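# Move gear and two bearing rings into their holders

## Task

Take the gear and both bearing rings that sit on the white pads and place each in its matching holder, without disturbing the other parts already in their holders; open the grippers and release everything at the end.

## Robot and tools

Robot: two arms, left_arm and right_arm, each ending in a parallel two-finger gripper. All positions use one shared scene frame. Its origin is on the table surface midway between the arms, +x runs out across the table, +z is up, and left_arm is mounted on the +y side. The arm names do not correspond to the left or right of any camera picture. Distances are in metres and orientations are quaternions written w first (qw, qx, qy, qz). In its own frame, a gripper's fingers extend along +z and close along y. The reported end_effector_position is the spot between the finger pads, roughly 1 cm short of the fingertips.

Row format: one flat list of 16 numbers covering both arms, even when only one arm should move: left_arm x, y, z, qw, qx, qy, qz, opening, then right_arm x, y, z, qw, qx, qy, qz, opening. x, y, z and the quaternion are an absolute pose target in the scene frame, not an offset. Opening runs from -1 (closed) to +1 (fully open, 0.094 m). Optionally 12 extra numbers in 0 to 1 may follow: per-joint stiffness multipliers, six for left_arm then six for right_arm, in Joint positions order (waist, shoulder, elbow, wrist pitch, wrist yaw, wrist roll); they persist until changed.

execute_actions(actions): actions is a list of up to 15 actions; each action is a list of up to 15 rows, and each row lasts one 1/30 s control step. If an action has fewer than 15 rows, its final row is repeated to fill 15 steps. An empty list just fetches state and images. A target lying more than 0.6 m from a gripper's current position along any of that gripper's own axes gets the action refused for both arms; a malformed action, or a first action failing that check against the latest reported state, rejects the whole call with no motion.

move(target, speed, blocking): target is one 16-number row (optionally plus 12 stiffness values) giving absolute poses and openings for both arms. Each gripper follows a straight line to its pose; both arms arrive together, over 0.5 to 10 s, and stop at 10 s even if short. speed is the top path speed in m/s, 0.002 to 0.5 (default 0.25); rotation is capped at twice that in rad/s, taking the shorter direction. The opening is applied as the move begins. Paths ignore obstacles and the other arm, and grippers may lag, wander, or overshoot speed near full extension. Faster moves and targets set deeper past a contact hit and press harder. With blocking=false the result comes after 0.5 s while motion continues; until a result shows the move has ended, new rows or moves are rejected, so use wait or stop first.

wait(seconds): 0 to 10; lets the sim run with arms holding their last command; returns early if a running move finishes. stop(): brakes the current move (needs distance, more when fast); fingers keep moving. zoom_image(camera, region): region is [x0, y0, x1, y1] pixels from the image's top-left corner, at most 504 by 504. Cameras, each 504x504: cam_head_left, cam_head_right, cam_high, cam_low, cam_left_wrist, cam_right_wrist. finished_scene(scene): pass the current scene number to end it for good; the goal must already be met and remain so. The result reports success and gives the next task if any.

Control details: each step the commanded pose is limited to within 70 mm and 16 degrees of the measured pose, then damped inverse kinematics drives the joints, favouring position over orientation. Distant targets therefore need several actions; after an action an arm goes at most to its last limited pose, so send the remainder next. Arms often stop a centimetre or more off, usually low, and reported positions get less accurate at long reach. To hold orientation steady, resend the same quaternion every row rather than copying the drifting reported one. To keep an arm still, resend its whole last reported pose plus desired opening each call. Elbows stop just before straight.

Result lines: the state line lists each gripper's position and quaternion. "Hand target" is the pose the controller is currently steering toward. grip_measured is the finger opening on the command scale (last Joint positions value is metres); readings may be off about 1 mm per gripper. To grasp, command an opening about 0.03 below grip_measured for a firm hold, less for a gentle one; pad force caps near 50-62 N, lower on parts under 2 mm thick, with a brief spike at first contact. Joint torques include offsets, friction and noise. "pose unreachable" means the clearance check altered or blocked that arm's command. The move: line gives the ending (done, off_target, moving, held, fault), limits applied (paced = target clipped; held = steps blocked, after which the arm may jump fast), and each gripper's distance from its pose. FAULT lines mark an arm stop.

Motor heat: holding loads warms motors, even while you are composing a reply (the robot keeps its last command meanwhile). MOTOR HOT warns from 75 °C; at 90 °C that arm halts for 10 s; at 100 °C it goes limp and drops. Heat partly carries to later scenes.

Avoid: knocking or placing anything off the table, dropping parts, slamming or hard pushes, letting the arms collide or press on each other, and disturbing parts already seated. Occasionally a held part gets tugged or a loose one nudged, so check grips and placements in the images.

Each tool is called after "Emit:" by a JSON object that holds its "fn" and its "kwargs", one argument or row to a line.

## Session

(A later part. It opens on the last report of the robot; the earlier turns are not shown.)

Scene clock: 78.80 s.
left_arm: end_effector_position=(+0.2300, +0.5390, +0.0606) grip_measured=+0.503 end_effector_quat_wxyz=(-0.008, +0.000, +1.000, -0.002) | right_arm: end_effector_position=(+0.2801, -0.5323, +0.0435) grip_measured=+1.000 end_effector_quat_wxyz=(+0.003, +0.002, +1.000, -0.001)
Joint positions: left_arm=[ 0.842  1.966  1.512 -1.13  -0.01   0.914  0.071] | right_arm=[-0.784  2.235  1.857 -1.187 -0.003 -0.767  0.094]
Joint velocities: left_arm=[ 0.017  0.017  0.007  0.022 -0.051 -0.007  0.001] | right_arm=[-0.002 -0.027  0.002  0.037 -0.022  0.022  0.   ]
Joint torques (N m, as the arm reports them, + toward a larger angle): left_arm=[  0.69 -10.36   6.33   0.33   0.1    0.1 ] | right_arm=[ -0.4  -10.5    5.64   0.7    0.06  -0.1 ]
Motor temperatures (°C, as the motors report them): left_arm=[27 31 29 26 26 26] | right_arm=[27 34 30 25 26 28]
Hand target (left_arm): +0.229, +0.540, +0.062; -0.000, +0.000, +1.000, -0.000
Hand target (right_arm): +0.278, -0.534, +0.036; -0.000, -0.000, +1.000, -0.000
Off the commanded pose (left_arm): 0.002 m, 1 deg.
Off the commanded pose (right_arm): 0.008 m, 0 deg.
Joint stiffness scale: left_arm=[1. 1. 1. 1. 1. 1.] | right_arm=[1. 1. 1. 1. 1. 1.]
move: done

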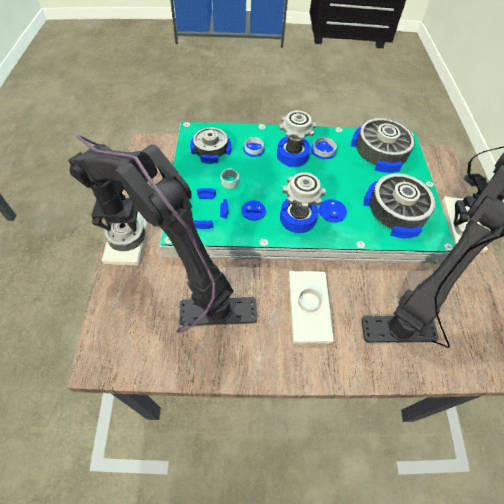

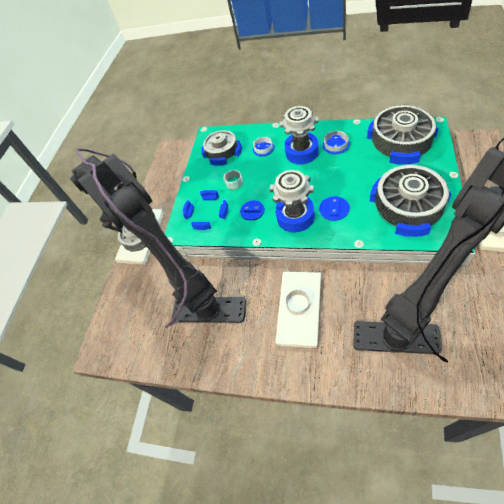

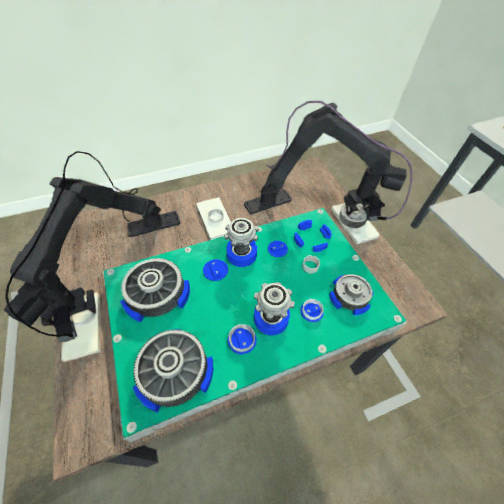

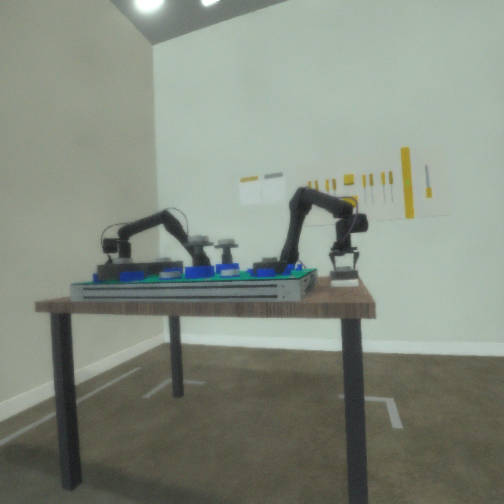

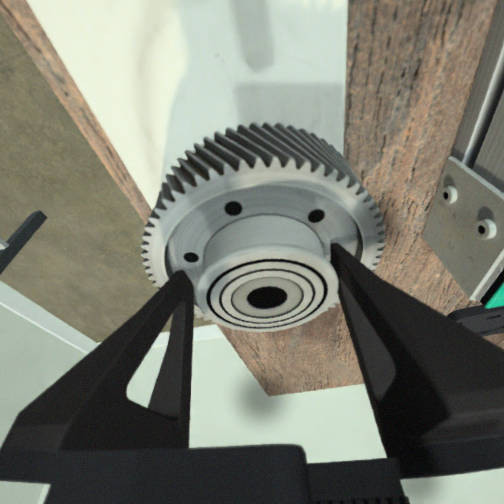

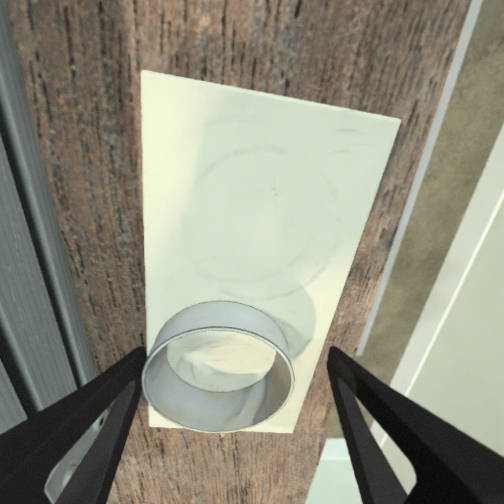

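Emit:
{"fn": "move", "kwargs": {
  "target": [0.229, 0.540, 0.062, 0, 0, 1, 0, 0.1, 0.270, -0.524, 0.031, 0, 0, 1, 0, 1],
  "speed": 0.05
}}

Scene clock: 83.13 s.
left_arm: end_effector_position=(+0.2294, +0.5365, +0.0602) grip_measured=+0.231 end_effector_quat_wxyz=(-0.009, +0.001, +1.000, -0.007) | right_arm: end_effector_position=(+0.2716, -0.5244, +0.0327) grip_measured=+1.000 end_effector_quat_wxyz=(-0.002, +0.001, +1.000, +0.002)
Joint positions: left_arm=[ 0.841  1.966  1.511 -1.138 -0.006  0.915  0.058] | right_arm=[-0.784  2.206  1.767 -1.137 -0.001 -0.769  0.094]
Joint velocities: left_arm=[-0.012 -0.002 -0.002 -0.11  -0.066 -0.11  -0.001] | right_arm=[ 0.002 -0.002 -0.012 -0.022 -0.066 -0.066  0.   ]
Joint torques (N m, as the arm reports them, + toward a larger angle): left_arm=[  0.68 -10.44   6.4    0.39   0.05   0.11] | right_arm=[ -0.04 -11.53   4.87   0.69   0.02  -0.03]
Motor temperatures (°C, as the motors report them): left_arm=[27 32 29 26 26 26] | right_arm=[27 34 29 25 26 28]
Hand target (left_arm): +0.229, +0.540, +0.062; -0.000, -0.000, +1.000, -0.000
Hand target (right_arm): +0.270, -0.524, +0.031; -0.000, +0.000, +1.000, +0.000
Off the commanded pose (left_arm): 0.004 m, 1 deg.
Off the commanded pose (right_arm): 0.002 m, 0 deg.
Joint stiffness scale: left_arm=[1. 1. 1. 1. 1. 1.] | right_arm=[1. 1. 1. 1. 1. 1.]
move: done

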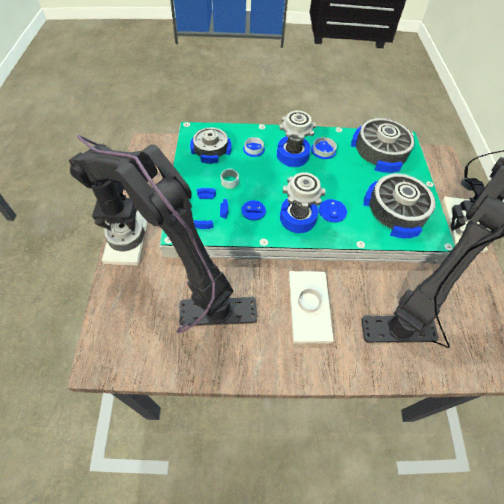

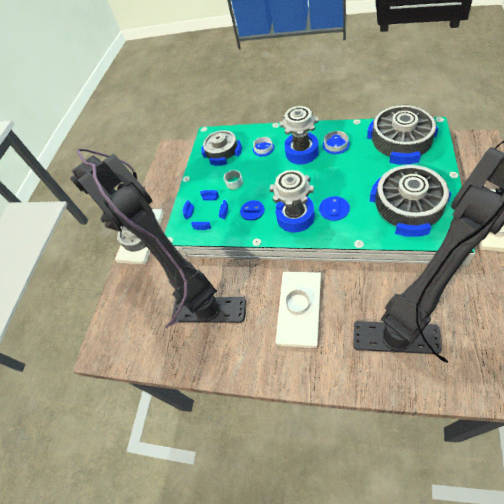

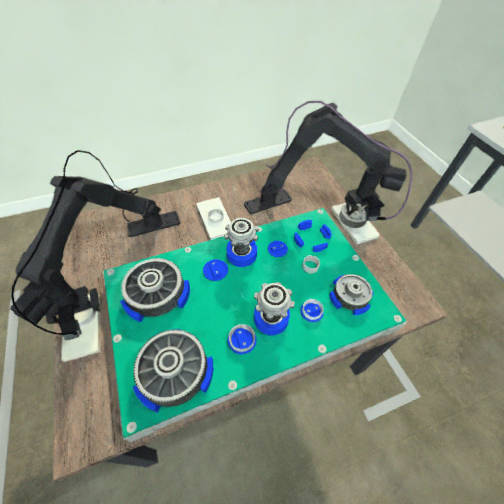

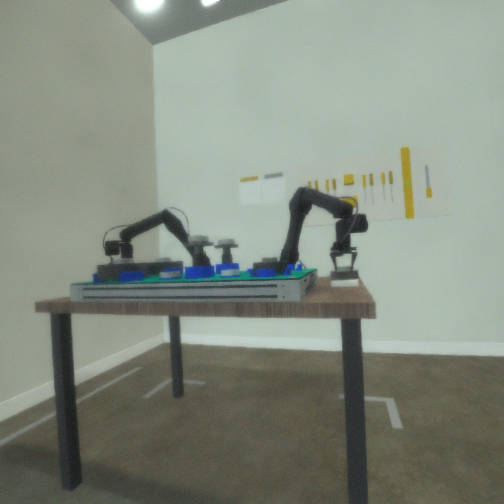

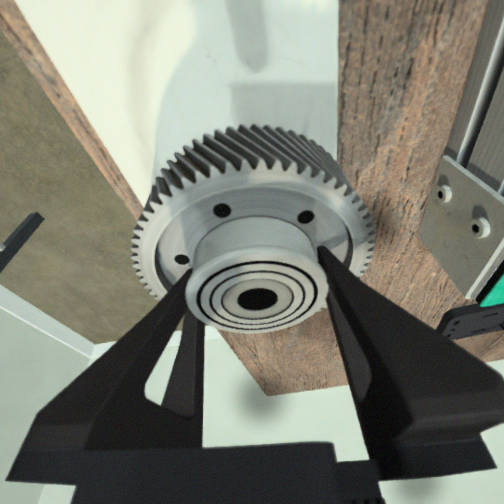

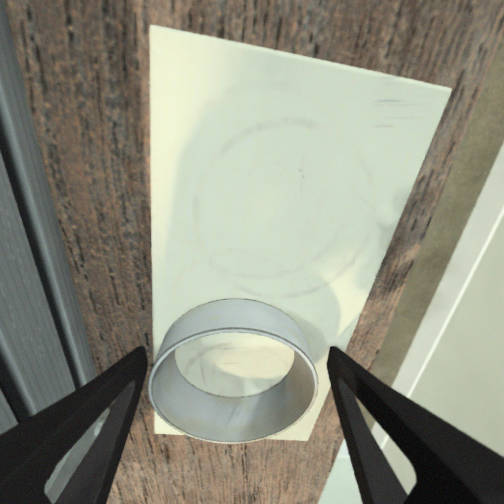

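Emit:
{"fn": "move", "kwargs": {
  "target": [0.229, 0.540, 0.062, 0, 0, 1, 0, 0.19, 0.270, -0.524, 0.031, 0, 0, 1, 0, 0.4],
  "speed": 0.05
}}

Scene clock: 87.03 s.
left_arm: end_effector_position=(+0.2294, +0.5365, +0.0602) grip_measured=+0.231 end_effector_quat_wxyz=(-0.009, +0.001, +1.000, -0.007) | right_arm: end_effector_position=(+0.2715, -0.5237, +0.0333) grip_measured=+0.569 end_effector_quat_wxyz=(-0.001, +0.001, +1.000, +0.004)
Joint positions: left_arm=[ 0.841  1.966  1.511 -1.138 -0.006  0.915  0.058] | right_arm=[-0.784  2.205  1.767 -1.14  -0.003 -0.769  0.074]
Joint velocities: left_arm=[ 0.002  0.007  0.002 -0.066 -0.037  0.022 -0.   ] | right_arm=[ 0.002 -0.007 -0.017  0.037 -0.081 -0.007 -0.001]
Joint torques (N m, as the arm reports them, + toward a larger angle): left_arm=[  0.67 -10.44   6.71   0.39   0.06   0.09] | right_arm=[ -0.1  -11.39   4.9    0.71   0.05  -0.04]
Motor temperatures (°C, as the motors report them): left_arm=[27 32 29 26 26 26] | right_arm=[27 34 29 25 26 28]
Hand target (left_arm): +0.229, +0.540, +0.062; -0.000, -0.000, +1.000, -0.000
Hand target (right_arm): +0.270, -0.524, +0.031; -0.000, +0.000, +1.000, +0.000
Off the commanded pose (left_arm): 0.004 m, 1 deg.
Off the commanded pose (right_arm): 0.003 m, 0 deg.
Joint stiffness scale: left_arm=[1. 1. 1. 1. 1. 1.] | right_arm=[1. 1. 1. 1. 1. 1.]
move: done

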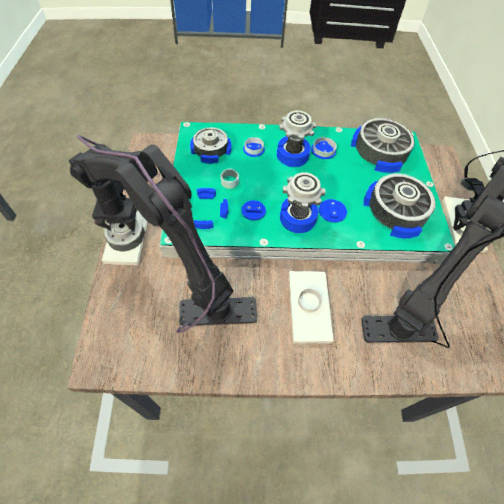

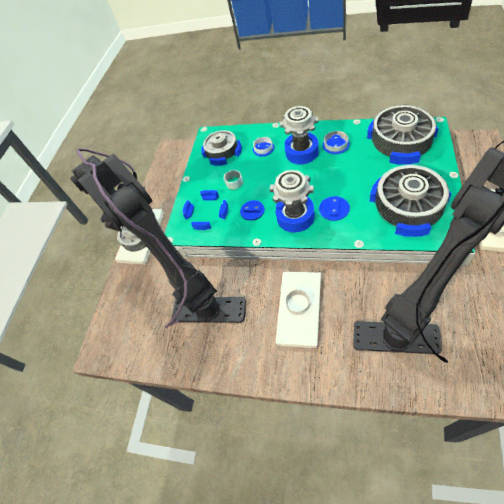

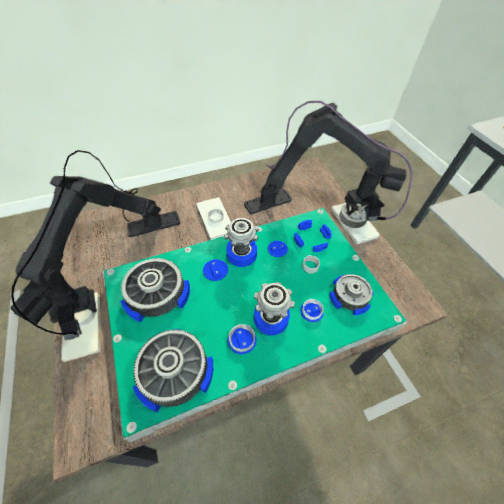

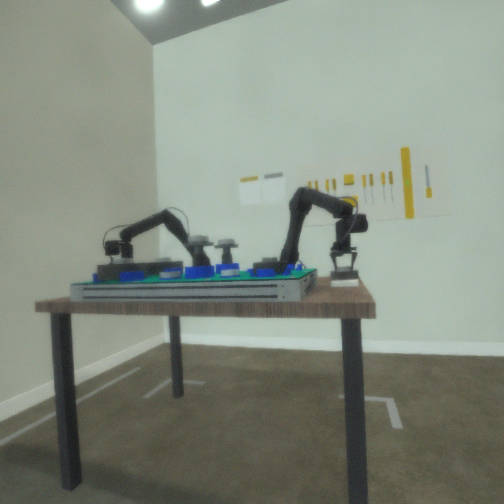

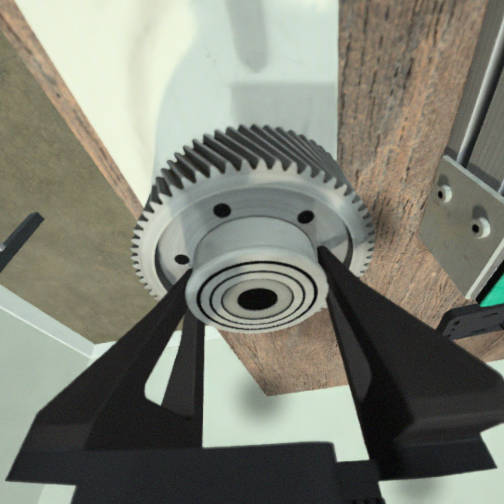

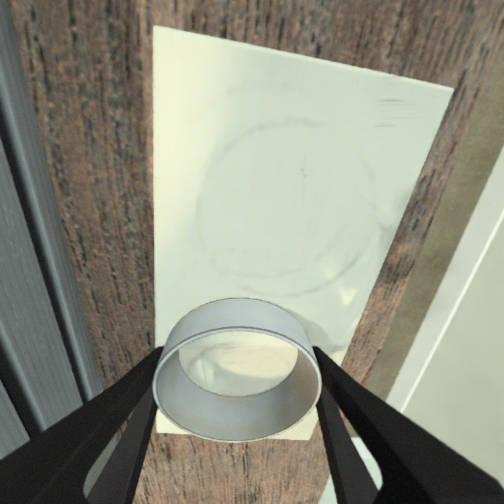

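Emit:
{"fn": "move", "kwargs": {
  "target": [0.229, 0.537, 0.16, 0, 0, 1, 0, 0.19, 0.270, -0.524, 0.17, 0, 0, 1, 0, 0.53],
  "speed": 0.12
}}

Scene clock: 106.07 s.
left_arm: end_effector_position=(+0.2279, +0.5351, +0.1197) grip_measured=+0.231 end_effector_quat_wxyz=(-0.026, +0.001, +0.999, -0.027) | right_arm: end_effector_position=(+0.2717, -0.5239, +0.1533) grip_measured=+0.569 end_effector_quat_wxyz=(+0.013, +0.001, +1.000, -0.010)
Joint positions: left_arm=[ 0.841  1.988  1.777 -1.435 -0.008  0.915  0.058] | right_arm=[-0.784  2.18   2.207 -1.566 -0.003 -0.769  0.074]
Joint velocities: left_arm=[-0.037 -0.012  0.002 -0.022 -0.037 -0.007  0.001] | right_arm=[ 0.007  0.012 -0.007 -0.037  0.007 -0.022 -0.   ]
Joint torques (N m, as the arm reports them, + toward a larger angle): left_arm=[  0.27 -14.3   14.32  -0.37   0.11   0.05] | right_arm=[ -0.1  -11.97   8.5    0.45   0.06  -0.04]
Motor temperatures (°C, as the motors report them): left_arm=[27 34 30 26 26 26] | right_arm=[27 36 28 25 26 28]
Hand target (left_arm): +0.228, +0.536, +0.158; +0.000, -0.000, +1.000, +0.001
Hand target (right_arm): +0.270, -0.524, +0.169; +0.022, -0.000, +1.000, -0.022
Off the commanded pose (left_arm): 0.040 m, 4 deg.
Off the commanded pose (right_arm): 0.017 m, 2 deg.
Joint stiffness scale: left_arm=[1. 1. 1. 1. 1. 1.] | right_arm=[1. 1. 1. 1. 1. 1.]
joint sent to its limit (right arm) — the command would take joint 4 (wrist pitch) past its lower limit, so that joint was sent only as far as its limit.
move: off_target (left_arm, right_arm)

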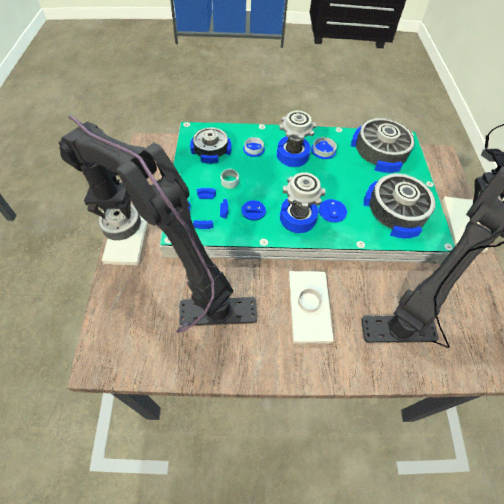

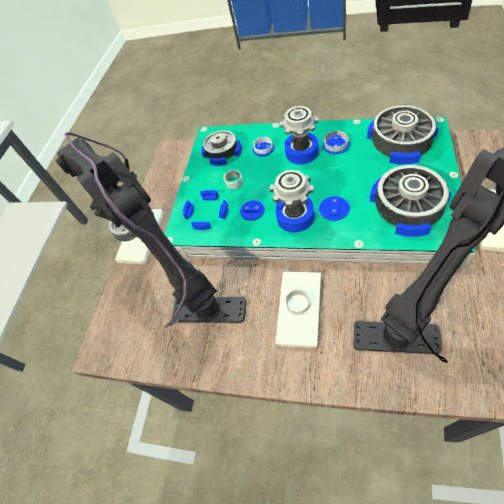

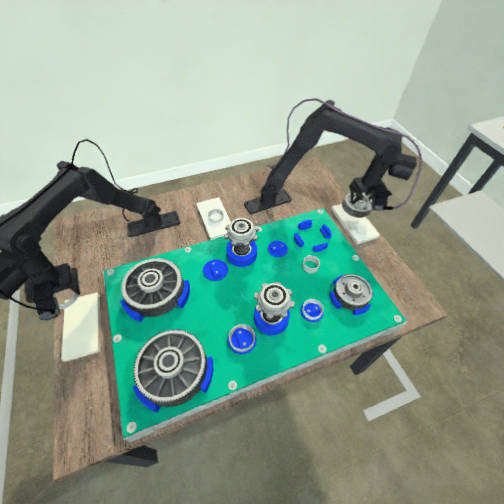

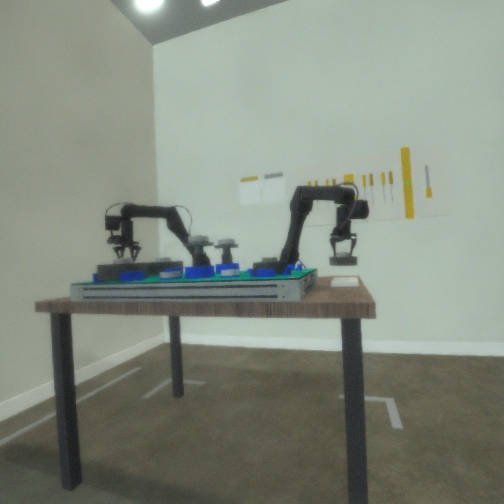

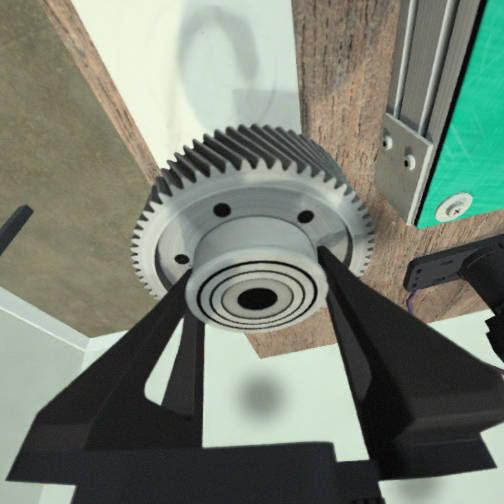

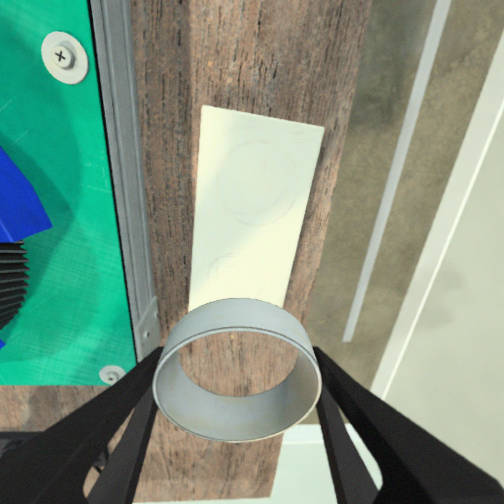

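Emit:
{"fn": "move", "kwargs": {
  "target": [0.229, 0.530, 0.215, 0, 0, 1, 0, 0.19, 0.275, -0.48, 0.205, 0, 0, 1, 0, 0.53],
  "speed": 0.12
}}

Scene clock: 120.40 s.
left_arm: end_effector_position=(+0.2249, +0.5314, +0.1631) grip_measured=+0.231 end_effector_quat_wxyz=(-0.010, +0.000, +1.000, -0.006) | right_arm: end_effector_position=(+0.2803, -0.4861, +0.1998) grip_measured=+0.569 end_effector_quat_wxyz=(+0.050, -0.003, +0.998, -0.040)
Joint positions: left_arm=[ 0.841  1.931  1.873 -1.535 -0.009  0.912  0.058] | right_arm=[-0.701  2.028  2.156 -1.571 -0.003 -0.695  0.074]
Joint velocities: left_arm=[-0.007  0.002  0.007 -0.007  0.007  0.007 -0.001] | right_arm=[-0.012 -0.007 -0.002  0.022 -0.007  0.051 -0.   ]
Joint torques (N m, as the arm reports them, + toward a larger angle): left_arm=[ -0.34 -16.32  14.15  -0.04   0.1   -0.04] | right_arm=[  0.46 -10.81   5.35   0.65   0.07   0.1 ]
Motor temperatures (°C, as the motors report them): left_arm=[27 39 33 26 26 26] | right_arm=[27 37 29 25 26 28]
Hand target (left_arm): +0.227, +0.528, +0.212; +0.035, -0.000, +0.998, +0.044
Hand target (right_arm): +0.275, -0.480, +0.203; +0.046, -0.001, +0.998, -0.038
Off the commanded pose (left_arm): 0.052 m, 1 deg.
Off the commanded pose (right_arm): 0.010 m, 7 deg.
Joint stiffness scale: left_arm=[1. 1. 1. 1. 1. 1.] | right_arm=[1. 1. 1. 1. 1. 1.]
joint sent to its limit (left arm) — the command would take joint 4 (wrist pitch) past its lower limit, so that joint was sent only as far as its limit.
joint sent to its limit (right arm) — the command would take joint 4 (wrist pitch) past its lower limit, so that joint was sent only as far as its limit.
move: off_target (left_arm, right_arm); limits=paced

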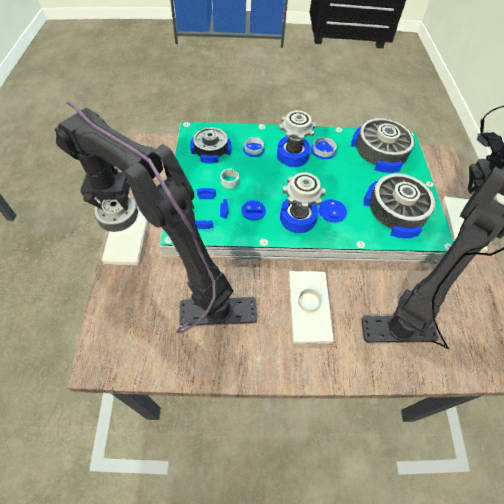

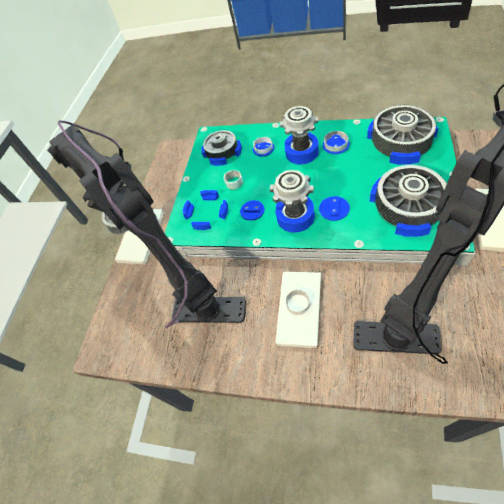

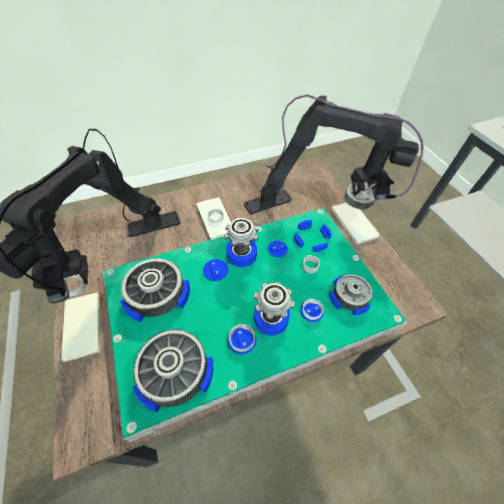

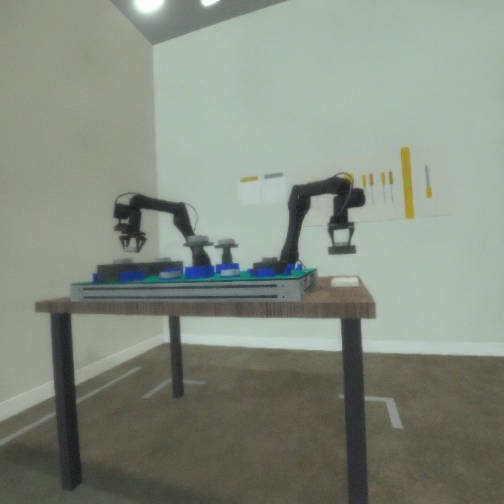

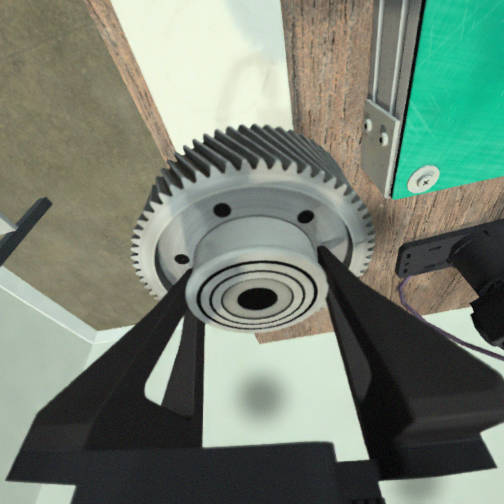

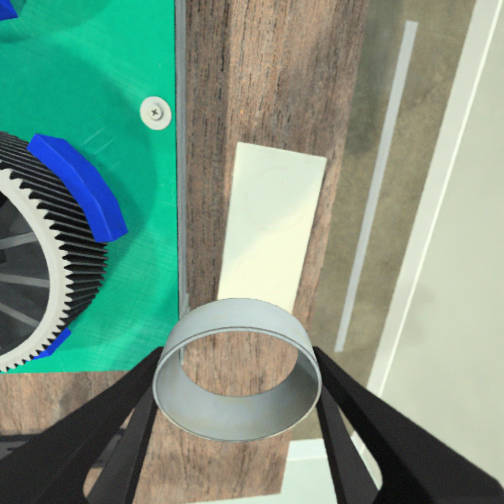

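Emit:
{"fn": "move", "kwargs": {
  "target": [0.30, 0.29, 0.21, 0, 0, 1, 0, 0.19, 0.30, -0.11, 0.20, 0, 0.6428, 0.766, 0, 0.53],
  "speed": 0.2
}}

Scene clock: 129.53 s.
left_arm: end_effector_position=(+0.3078, +0.2907, +0.1647) grip_measured=+0.231 end_effector_quat_wxyz=(-0.027, +0.001, +1.000, -0.004) | right_arm: end_effector_position=(+0.3014, -0.1183, +0.1942) grip_measured=+0.569 end_effector_quat_wxyz=(+0.019, +0.639, +0.769, +0.017)
Joint positions: left_arm=[ 0.066  1.743  1.639 -1.521  0.001  0.139  0.058] | right_arm=[ 0.318  1.871  1.918 -1.569  0.015  1.716  0.074]
Joint velocities: left_arm=[ 0.002 -0.007 -0.007  0.051  0.007  0.007 -0.001] | right_arm=[ 0.002 -0.002  0.002 -0.051  0.037  0.051  0.001]
Joint torques (N m, as the arm reports them, + toward a larger angle): left_arm=[ -0.28 -14.3   13.95  -0.24   0.02  -0.01] | right_arm=[ 0.18 -7.91  8.69  0.5   0.04  0.09]
Motor temperatures (°C, as the motors report them): left_arm=[27 41 34 26 26 26] | right_arm=[27 36 29 25 26 28]
Hand target (left_arm): +0.304, +0.288, +0.207; +0.031, -0.000, +1.000, +0.003
Hand target (right_arm): +0.303, -0.117, +0.199; +0.020, +0.642, +0.766, +0.021
Off the commanded pose (left_arm): 0.046 m, 3 deg.
Off the commanded pose (right_arm): 0.010 m, 3 deg.
Joint stiffness scale: left_arm=[1. 1. 1. 1. 1. 1.] | right_arm=[1. 1. 1. 1. 1. 1.]
joint sent to its limit (left arm) — the command would take joint 4 (wrist pitch) past its lower limit, so that joint was sent only as far as its limit.
joint sent to its limit (right arm) — the command would take joint 4 (wrist pitch) past its lower limit, so that joint was sent only as far as its limit.
move: off_target (left_arm, right_arm)

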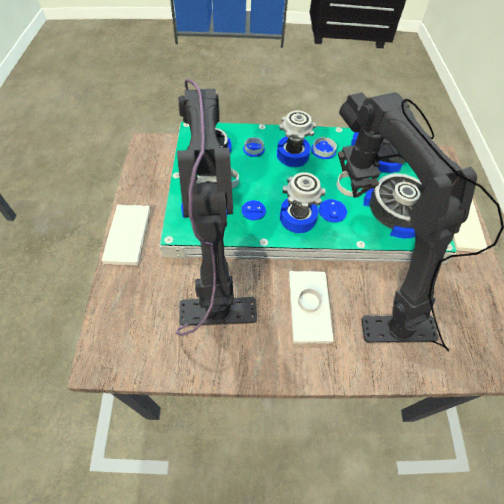

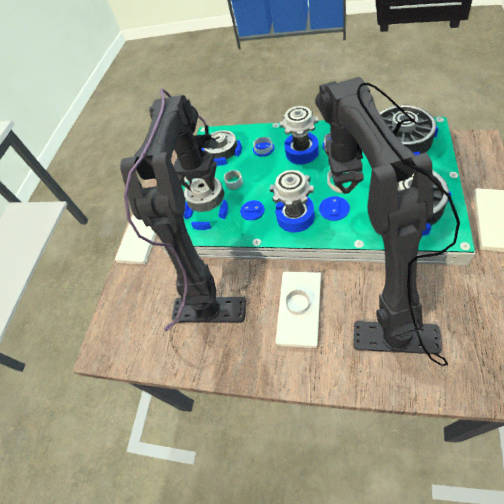

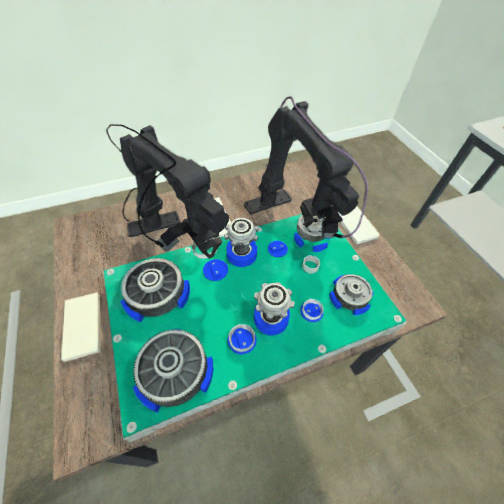

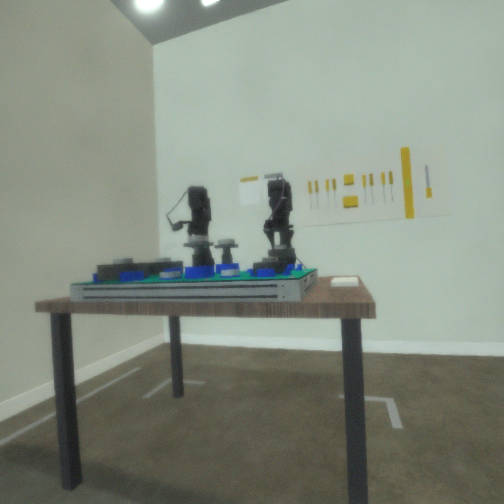

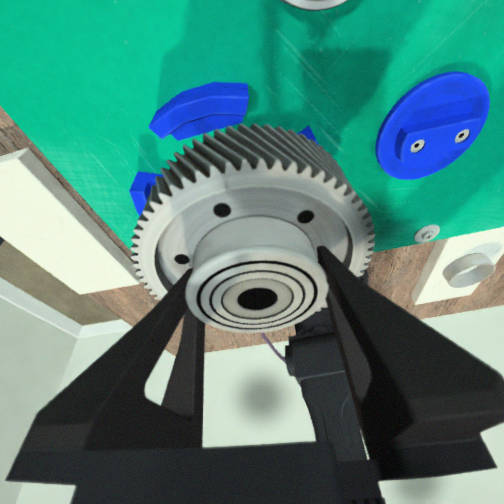

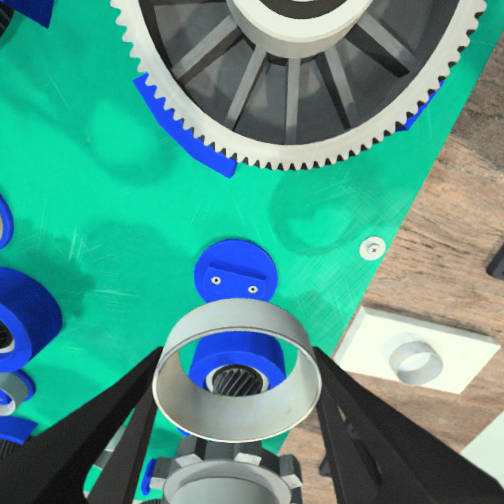

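Emit:
{"fn": "zoom_image", "kwargs": {
  "camera": "cam_high",
  "region": [260, 190, 380, 290]
}}

Emit:
{"fn": "zoom_image", "kwargs": {
  "camera": "cam_head_right",
  "region": [160, 150, 280, 250]
}}

Region (260, 190, 380, 290) of cam_high's 504x504 image, scaled by 4.200, with more detail than that image has.

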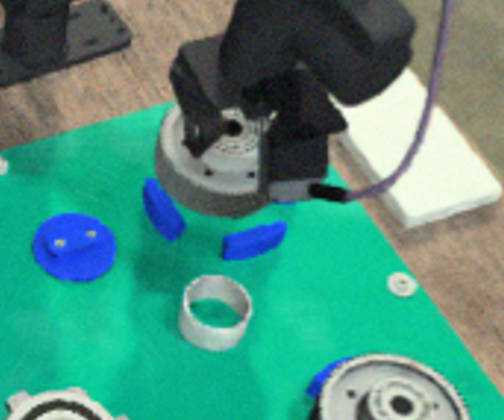

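Region (160, 150, 280, 250) of cam_head_right's 504x504 image, scaled by 4.200, with more detail than that image has.

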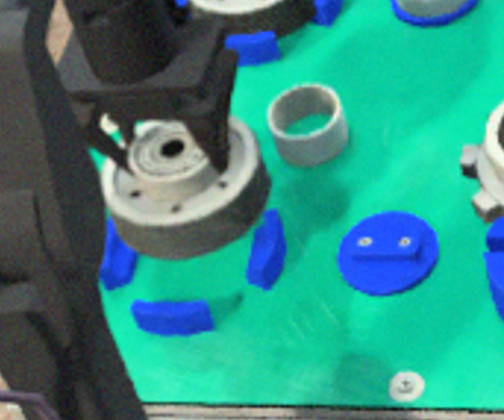

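Emit:
{"fn": "move", "kwargs": {
  "target": [0.30, 0.295, 0.185, 0, 0, 1, 0, 0.19, 0.30, -0.115, 0.13, 0, 0.6428, 0.766, 0, 0.53],
  "speed": 0.1
}}

Scene clock: 141.83 s.
left_arm: end_effector_position=(+0.3074, +0.2907, +0.1469) grip_measured=+0.231 end_effector_quat_wxyz=(-0.039, +0.003, +0.999, -0.006) | right_arm: end_effector_position=(+0.2995, -0.1168, +0.1346) grip_measured=+0.569 end_effector_quat_wxyz=(+0.002, +0.640, +0.768, +0.001)
Joint positions: left_arm=[ 0.066  1.758  1.583 -1.475  0.001  0.144  0.058] | right_arm=[ 0.318  1.871  1.679 -1.375  0.003  1.72   0.074]
Joint velocities: left_arm=[-0.007  0.007 -0.002 -0.007  0.007 -0.007  0.001] | right_arm=[-0.002  0.002 -0.002  0.022 -0.037 -0.022 -0.001]
Joint torques (N m, as the arm reports them, + toward a larger angle): left_arm=[  1.01 -13.99  11.78  -0.37  -0.04   0.12] | right_arm=[ 0.21 -8.16  5.96  0.66  0.    0.09]
Motor temperatures (°C, as the motors report them): left_arm=[27 42 35 26 26 26] | right_arm=[27 35 30 25 26 28]
Hand target (left_arm): +0.299, +0.294, +0.182; -0.000, -0.000, +1.000, +0.001
Hand target (right_arm): +0.300, -0.115, +0.130; -0.000, +0.643, +0.766, +0.000
Off the commanded pose (left_arm): 0.039 m, 5 deg.
Off the commanded pose (right_arm): 0.005 m, 0 deg.
Joint stiffness scale: left_arm=[1. 1. 1. 1. 1. 1.] | right_arm=[1. 1. 1. 1. 1. 1.]
move: off_target (left_arm)

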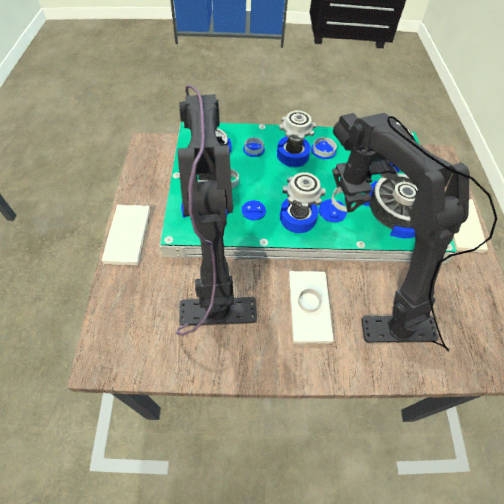

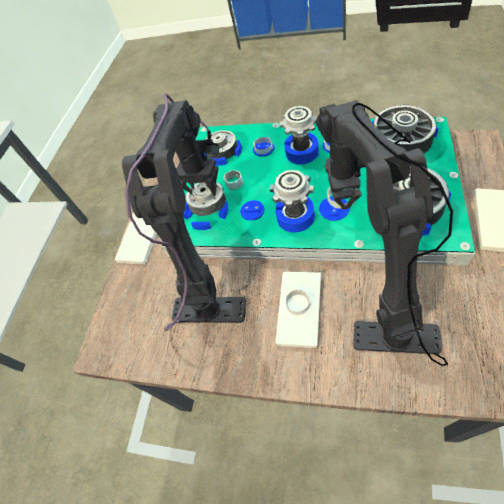

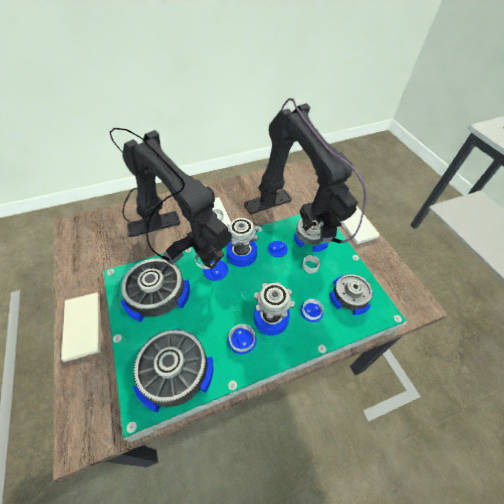

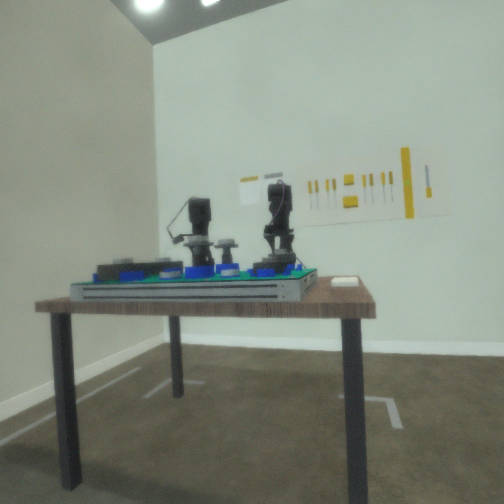

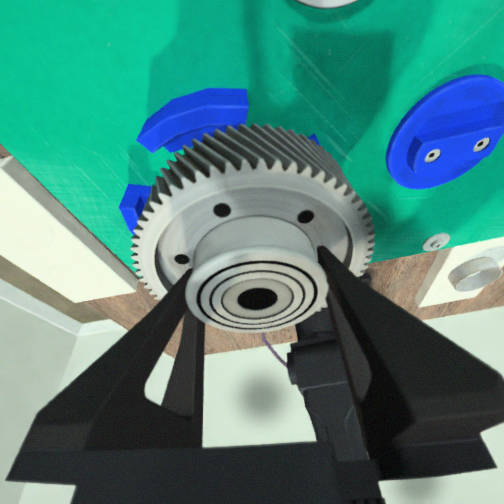

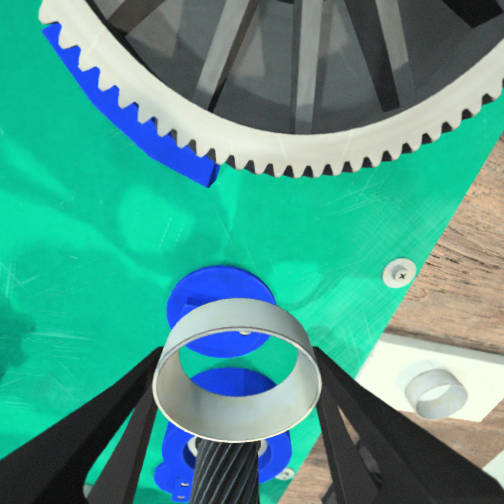

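Emit:
{"fn": "zoom_image", "kwargs": {
  "camera": "cam_high",
  "region": [270, 200, 360, 275]
}}

Emit:
{"fn": "zoom_image", "kwargs": {
  "camera": "cam_head_right",
  "region": [170, 160, 260, 240]
}}

Region (270, 200, 360, 275) of cam_high's 504x504 image, scaled by 5.600, with more detail than that image has.

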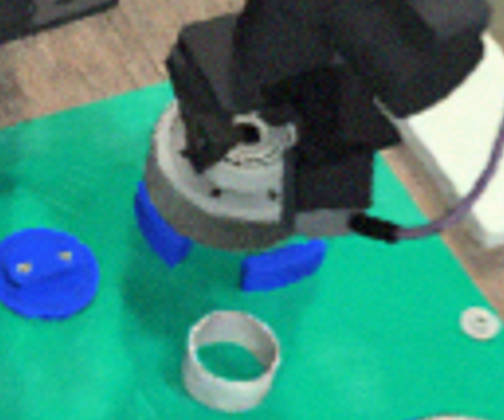

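Region (170, 160, 260, 240) of cam_head_right's 504x504 image, scaled by 5.600, with more detail than that image has.

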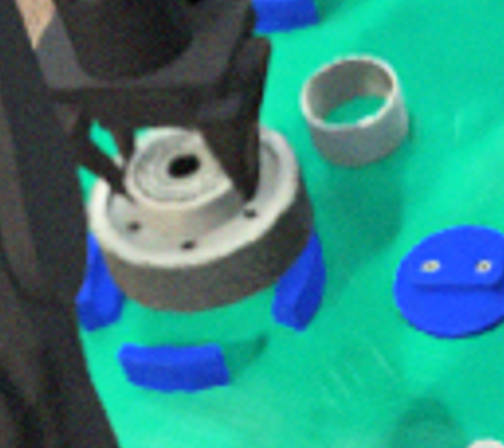

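Emit:
{"fn": "move", "kwargs": {
  "target": [0.291, 0.303, 0.178, 0.04, 0, 0.9992, 0, 0.19, 0.313, -0.119, 0.108, 0, 0.6428, 0.766, 0, 0.53],
  "speed": 0.06
}}

Scene clock: 157.63 s.
left_arm: end_effector_position=(+0.2899, +0.3009, +0.1432) grip_measured=+0.224 end_effector_quat_wxyz=(-0.012, -0.000, +1.000, -0.006) | right_arm: end_effector_position=(+0.3122, -0.1165, +0.1131) grip_measured=+0.569 end_effector_quat_wxyz=(+0.003, +0.643, +0.766, +0.002)
Joint positions: left_arm=[ 0.114  1.647  1.446 -1.396  0.007  0.185  0.058] | right_arm=[ 0.307  1.916  1.654 -1.302  0.002  1.716  0.074]
Joint velocities: left_arm=[-0.022  0.012 -0.012 -0.022 -0.007 -0.022 -0.001] | right_arm=[ 0.007  0.022  0.017 -0.022 -0.081 -0.007 -0.   ]
Joint torques (N m, as the arm reports them, + toward a larger angle): left_arm=[  0.87 -13.03  11.81  -0.01   0.08   0.12] | right_arm=[-0.72 -8.43  5.87  0.63  0.   -0.1 ]
Motor temperatures (°C, as the motors report them): left_arm=[27 42 34 26 26 26] | right_arm=[27 34 29 25 26 28]
Hand target (left_arm): +0.289, +0.303, +0.177; +0.039, -0.001, +0.999, +0.001
Hand target (right_arm): +0.313, -0.119, +0.108; -0.000, +0.643, +0.766, +0.000
Off the commanded pose (left_arm): 0.035 m, 6 deg.
Off the commanded pose (right_arm): 0.006 m, 0 deg.
Joint stiffness scale: left_arm=[1. 1. 1. 1. 1. 1.] | right_arm=[1. 1. 1. 1. 1. 1.]
move: off_target (left_arm)

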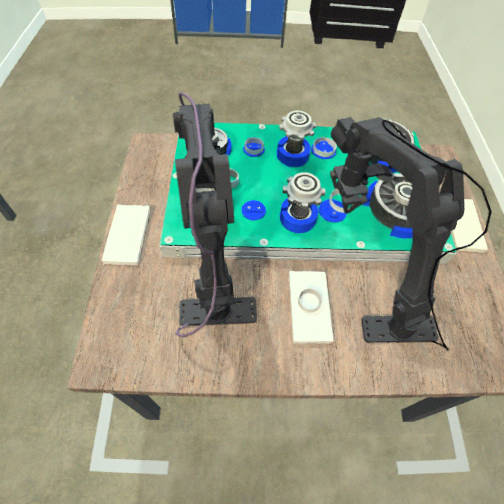

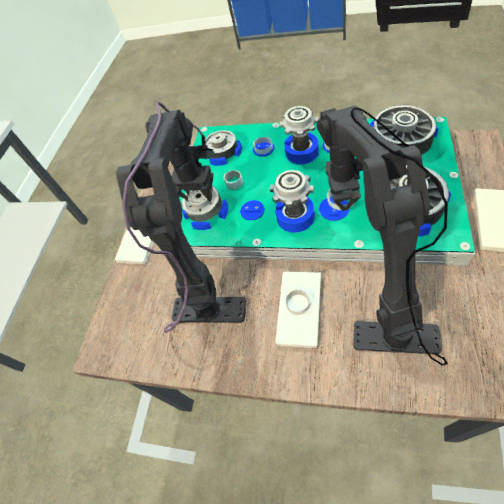

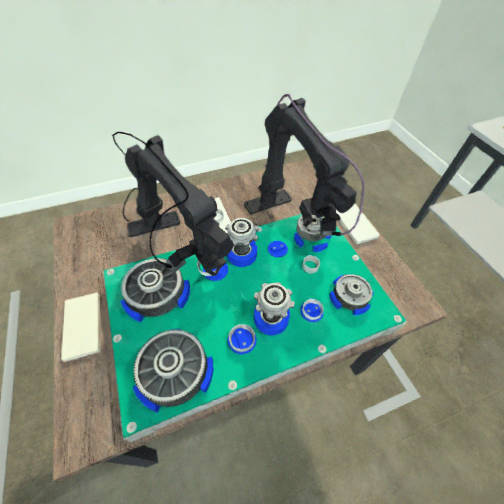

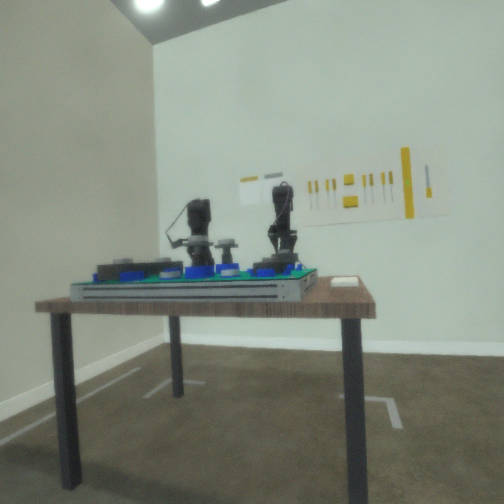

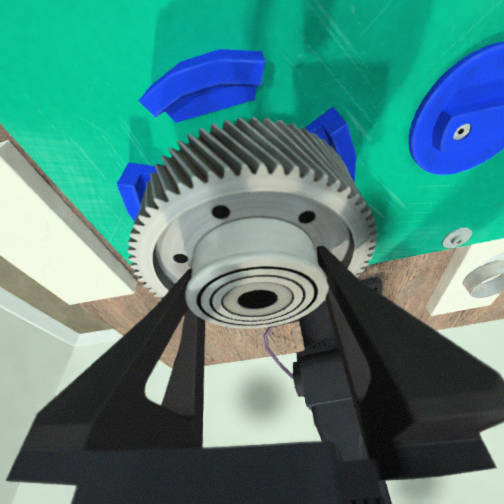

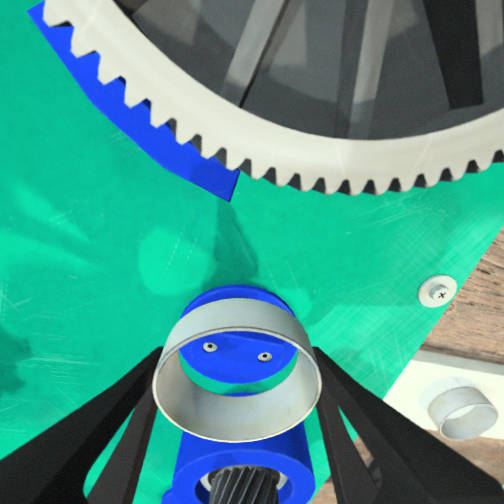

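Emit:
{"fn": "zoom_image", "kwargs": {
  "camera": "cam_high",
  "region": [270, 200, 360, 275]
}}

Emit:
{"fn": "zoom_image", "kwargs": {
  "camera": "cam_head_right",
  "region": [170, 160, 260, 240]
}}

Emit:
{"fn": "zoom_image", "kwargs": {
  "camera": "cam_low",
  "region": [240, 220, 330, 300]
}}

Region (270, 200, 360, 275) of cam_high's 504x504 image, scaled by 5.600, with more detail than that image has.

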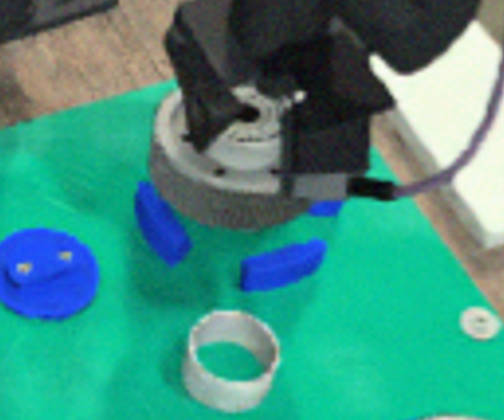

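Region (170, 160, 260, 240) of cam_head_right's 504x504 image, scaled by 5.600, with more detail than that image has.

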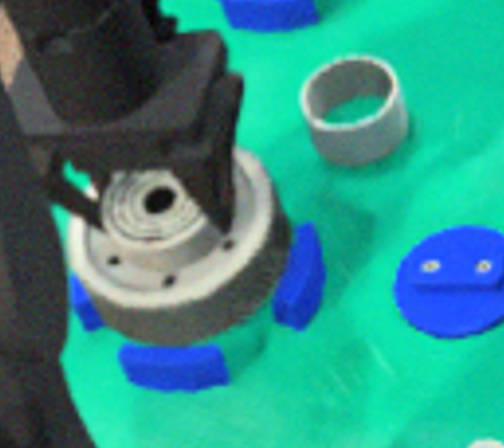

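Region (240, 220, 330, 300) of cam_low's 504x504 image, scaled by 5.600, with more detail than that image has.

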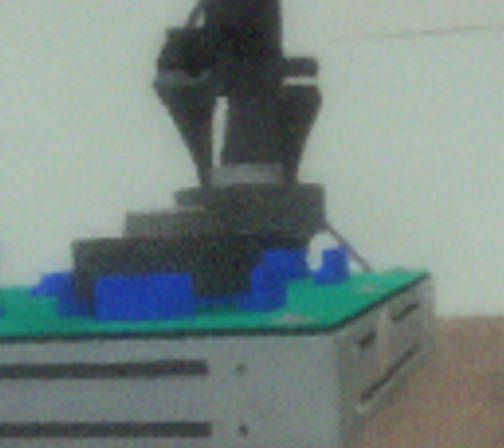

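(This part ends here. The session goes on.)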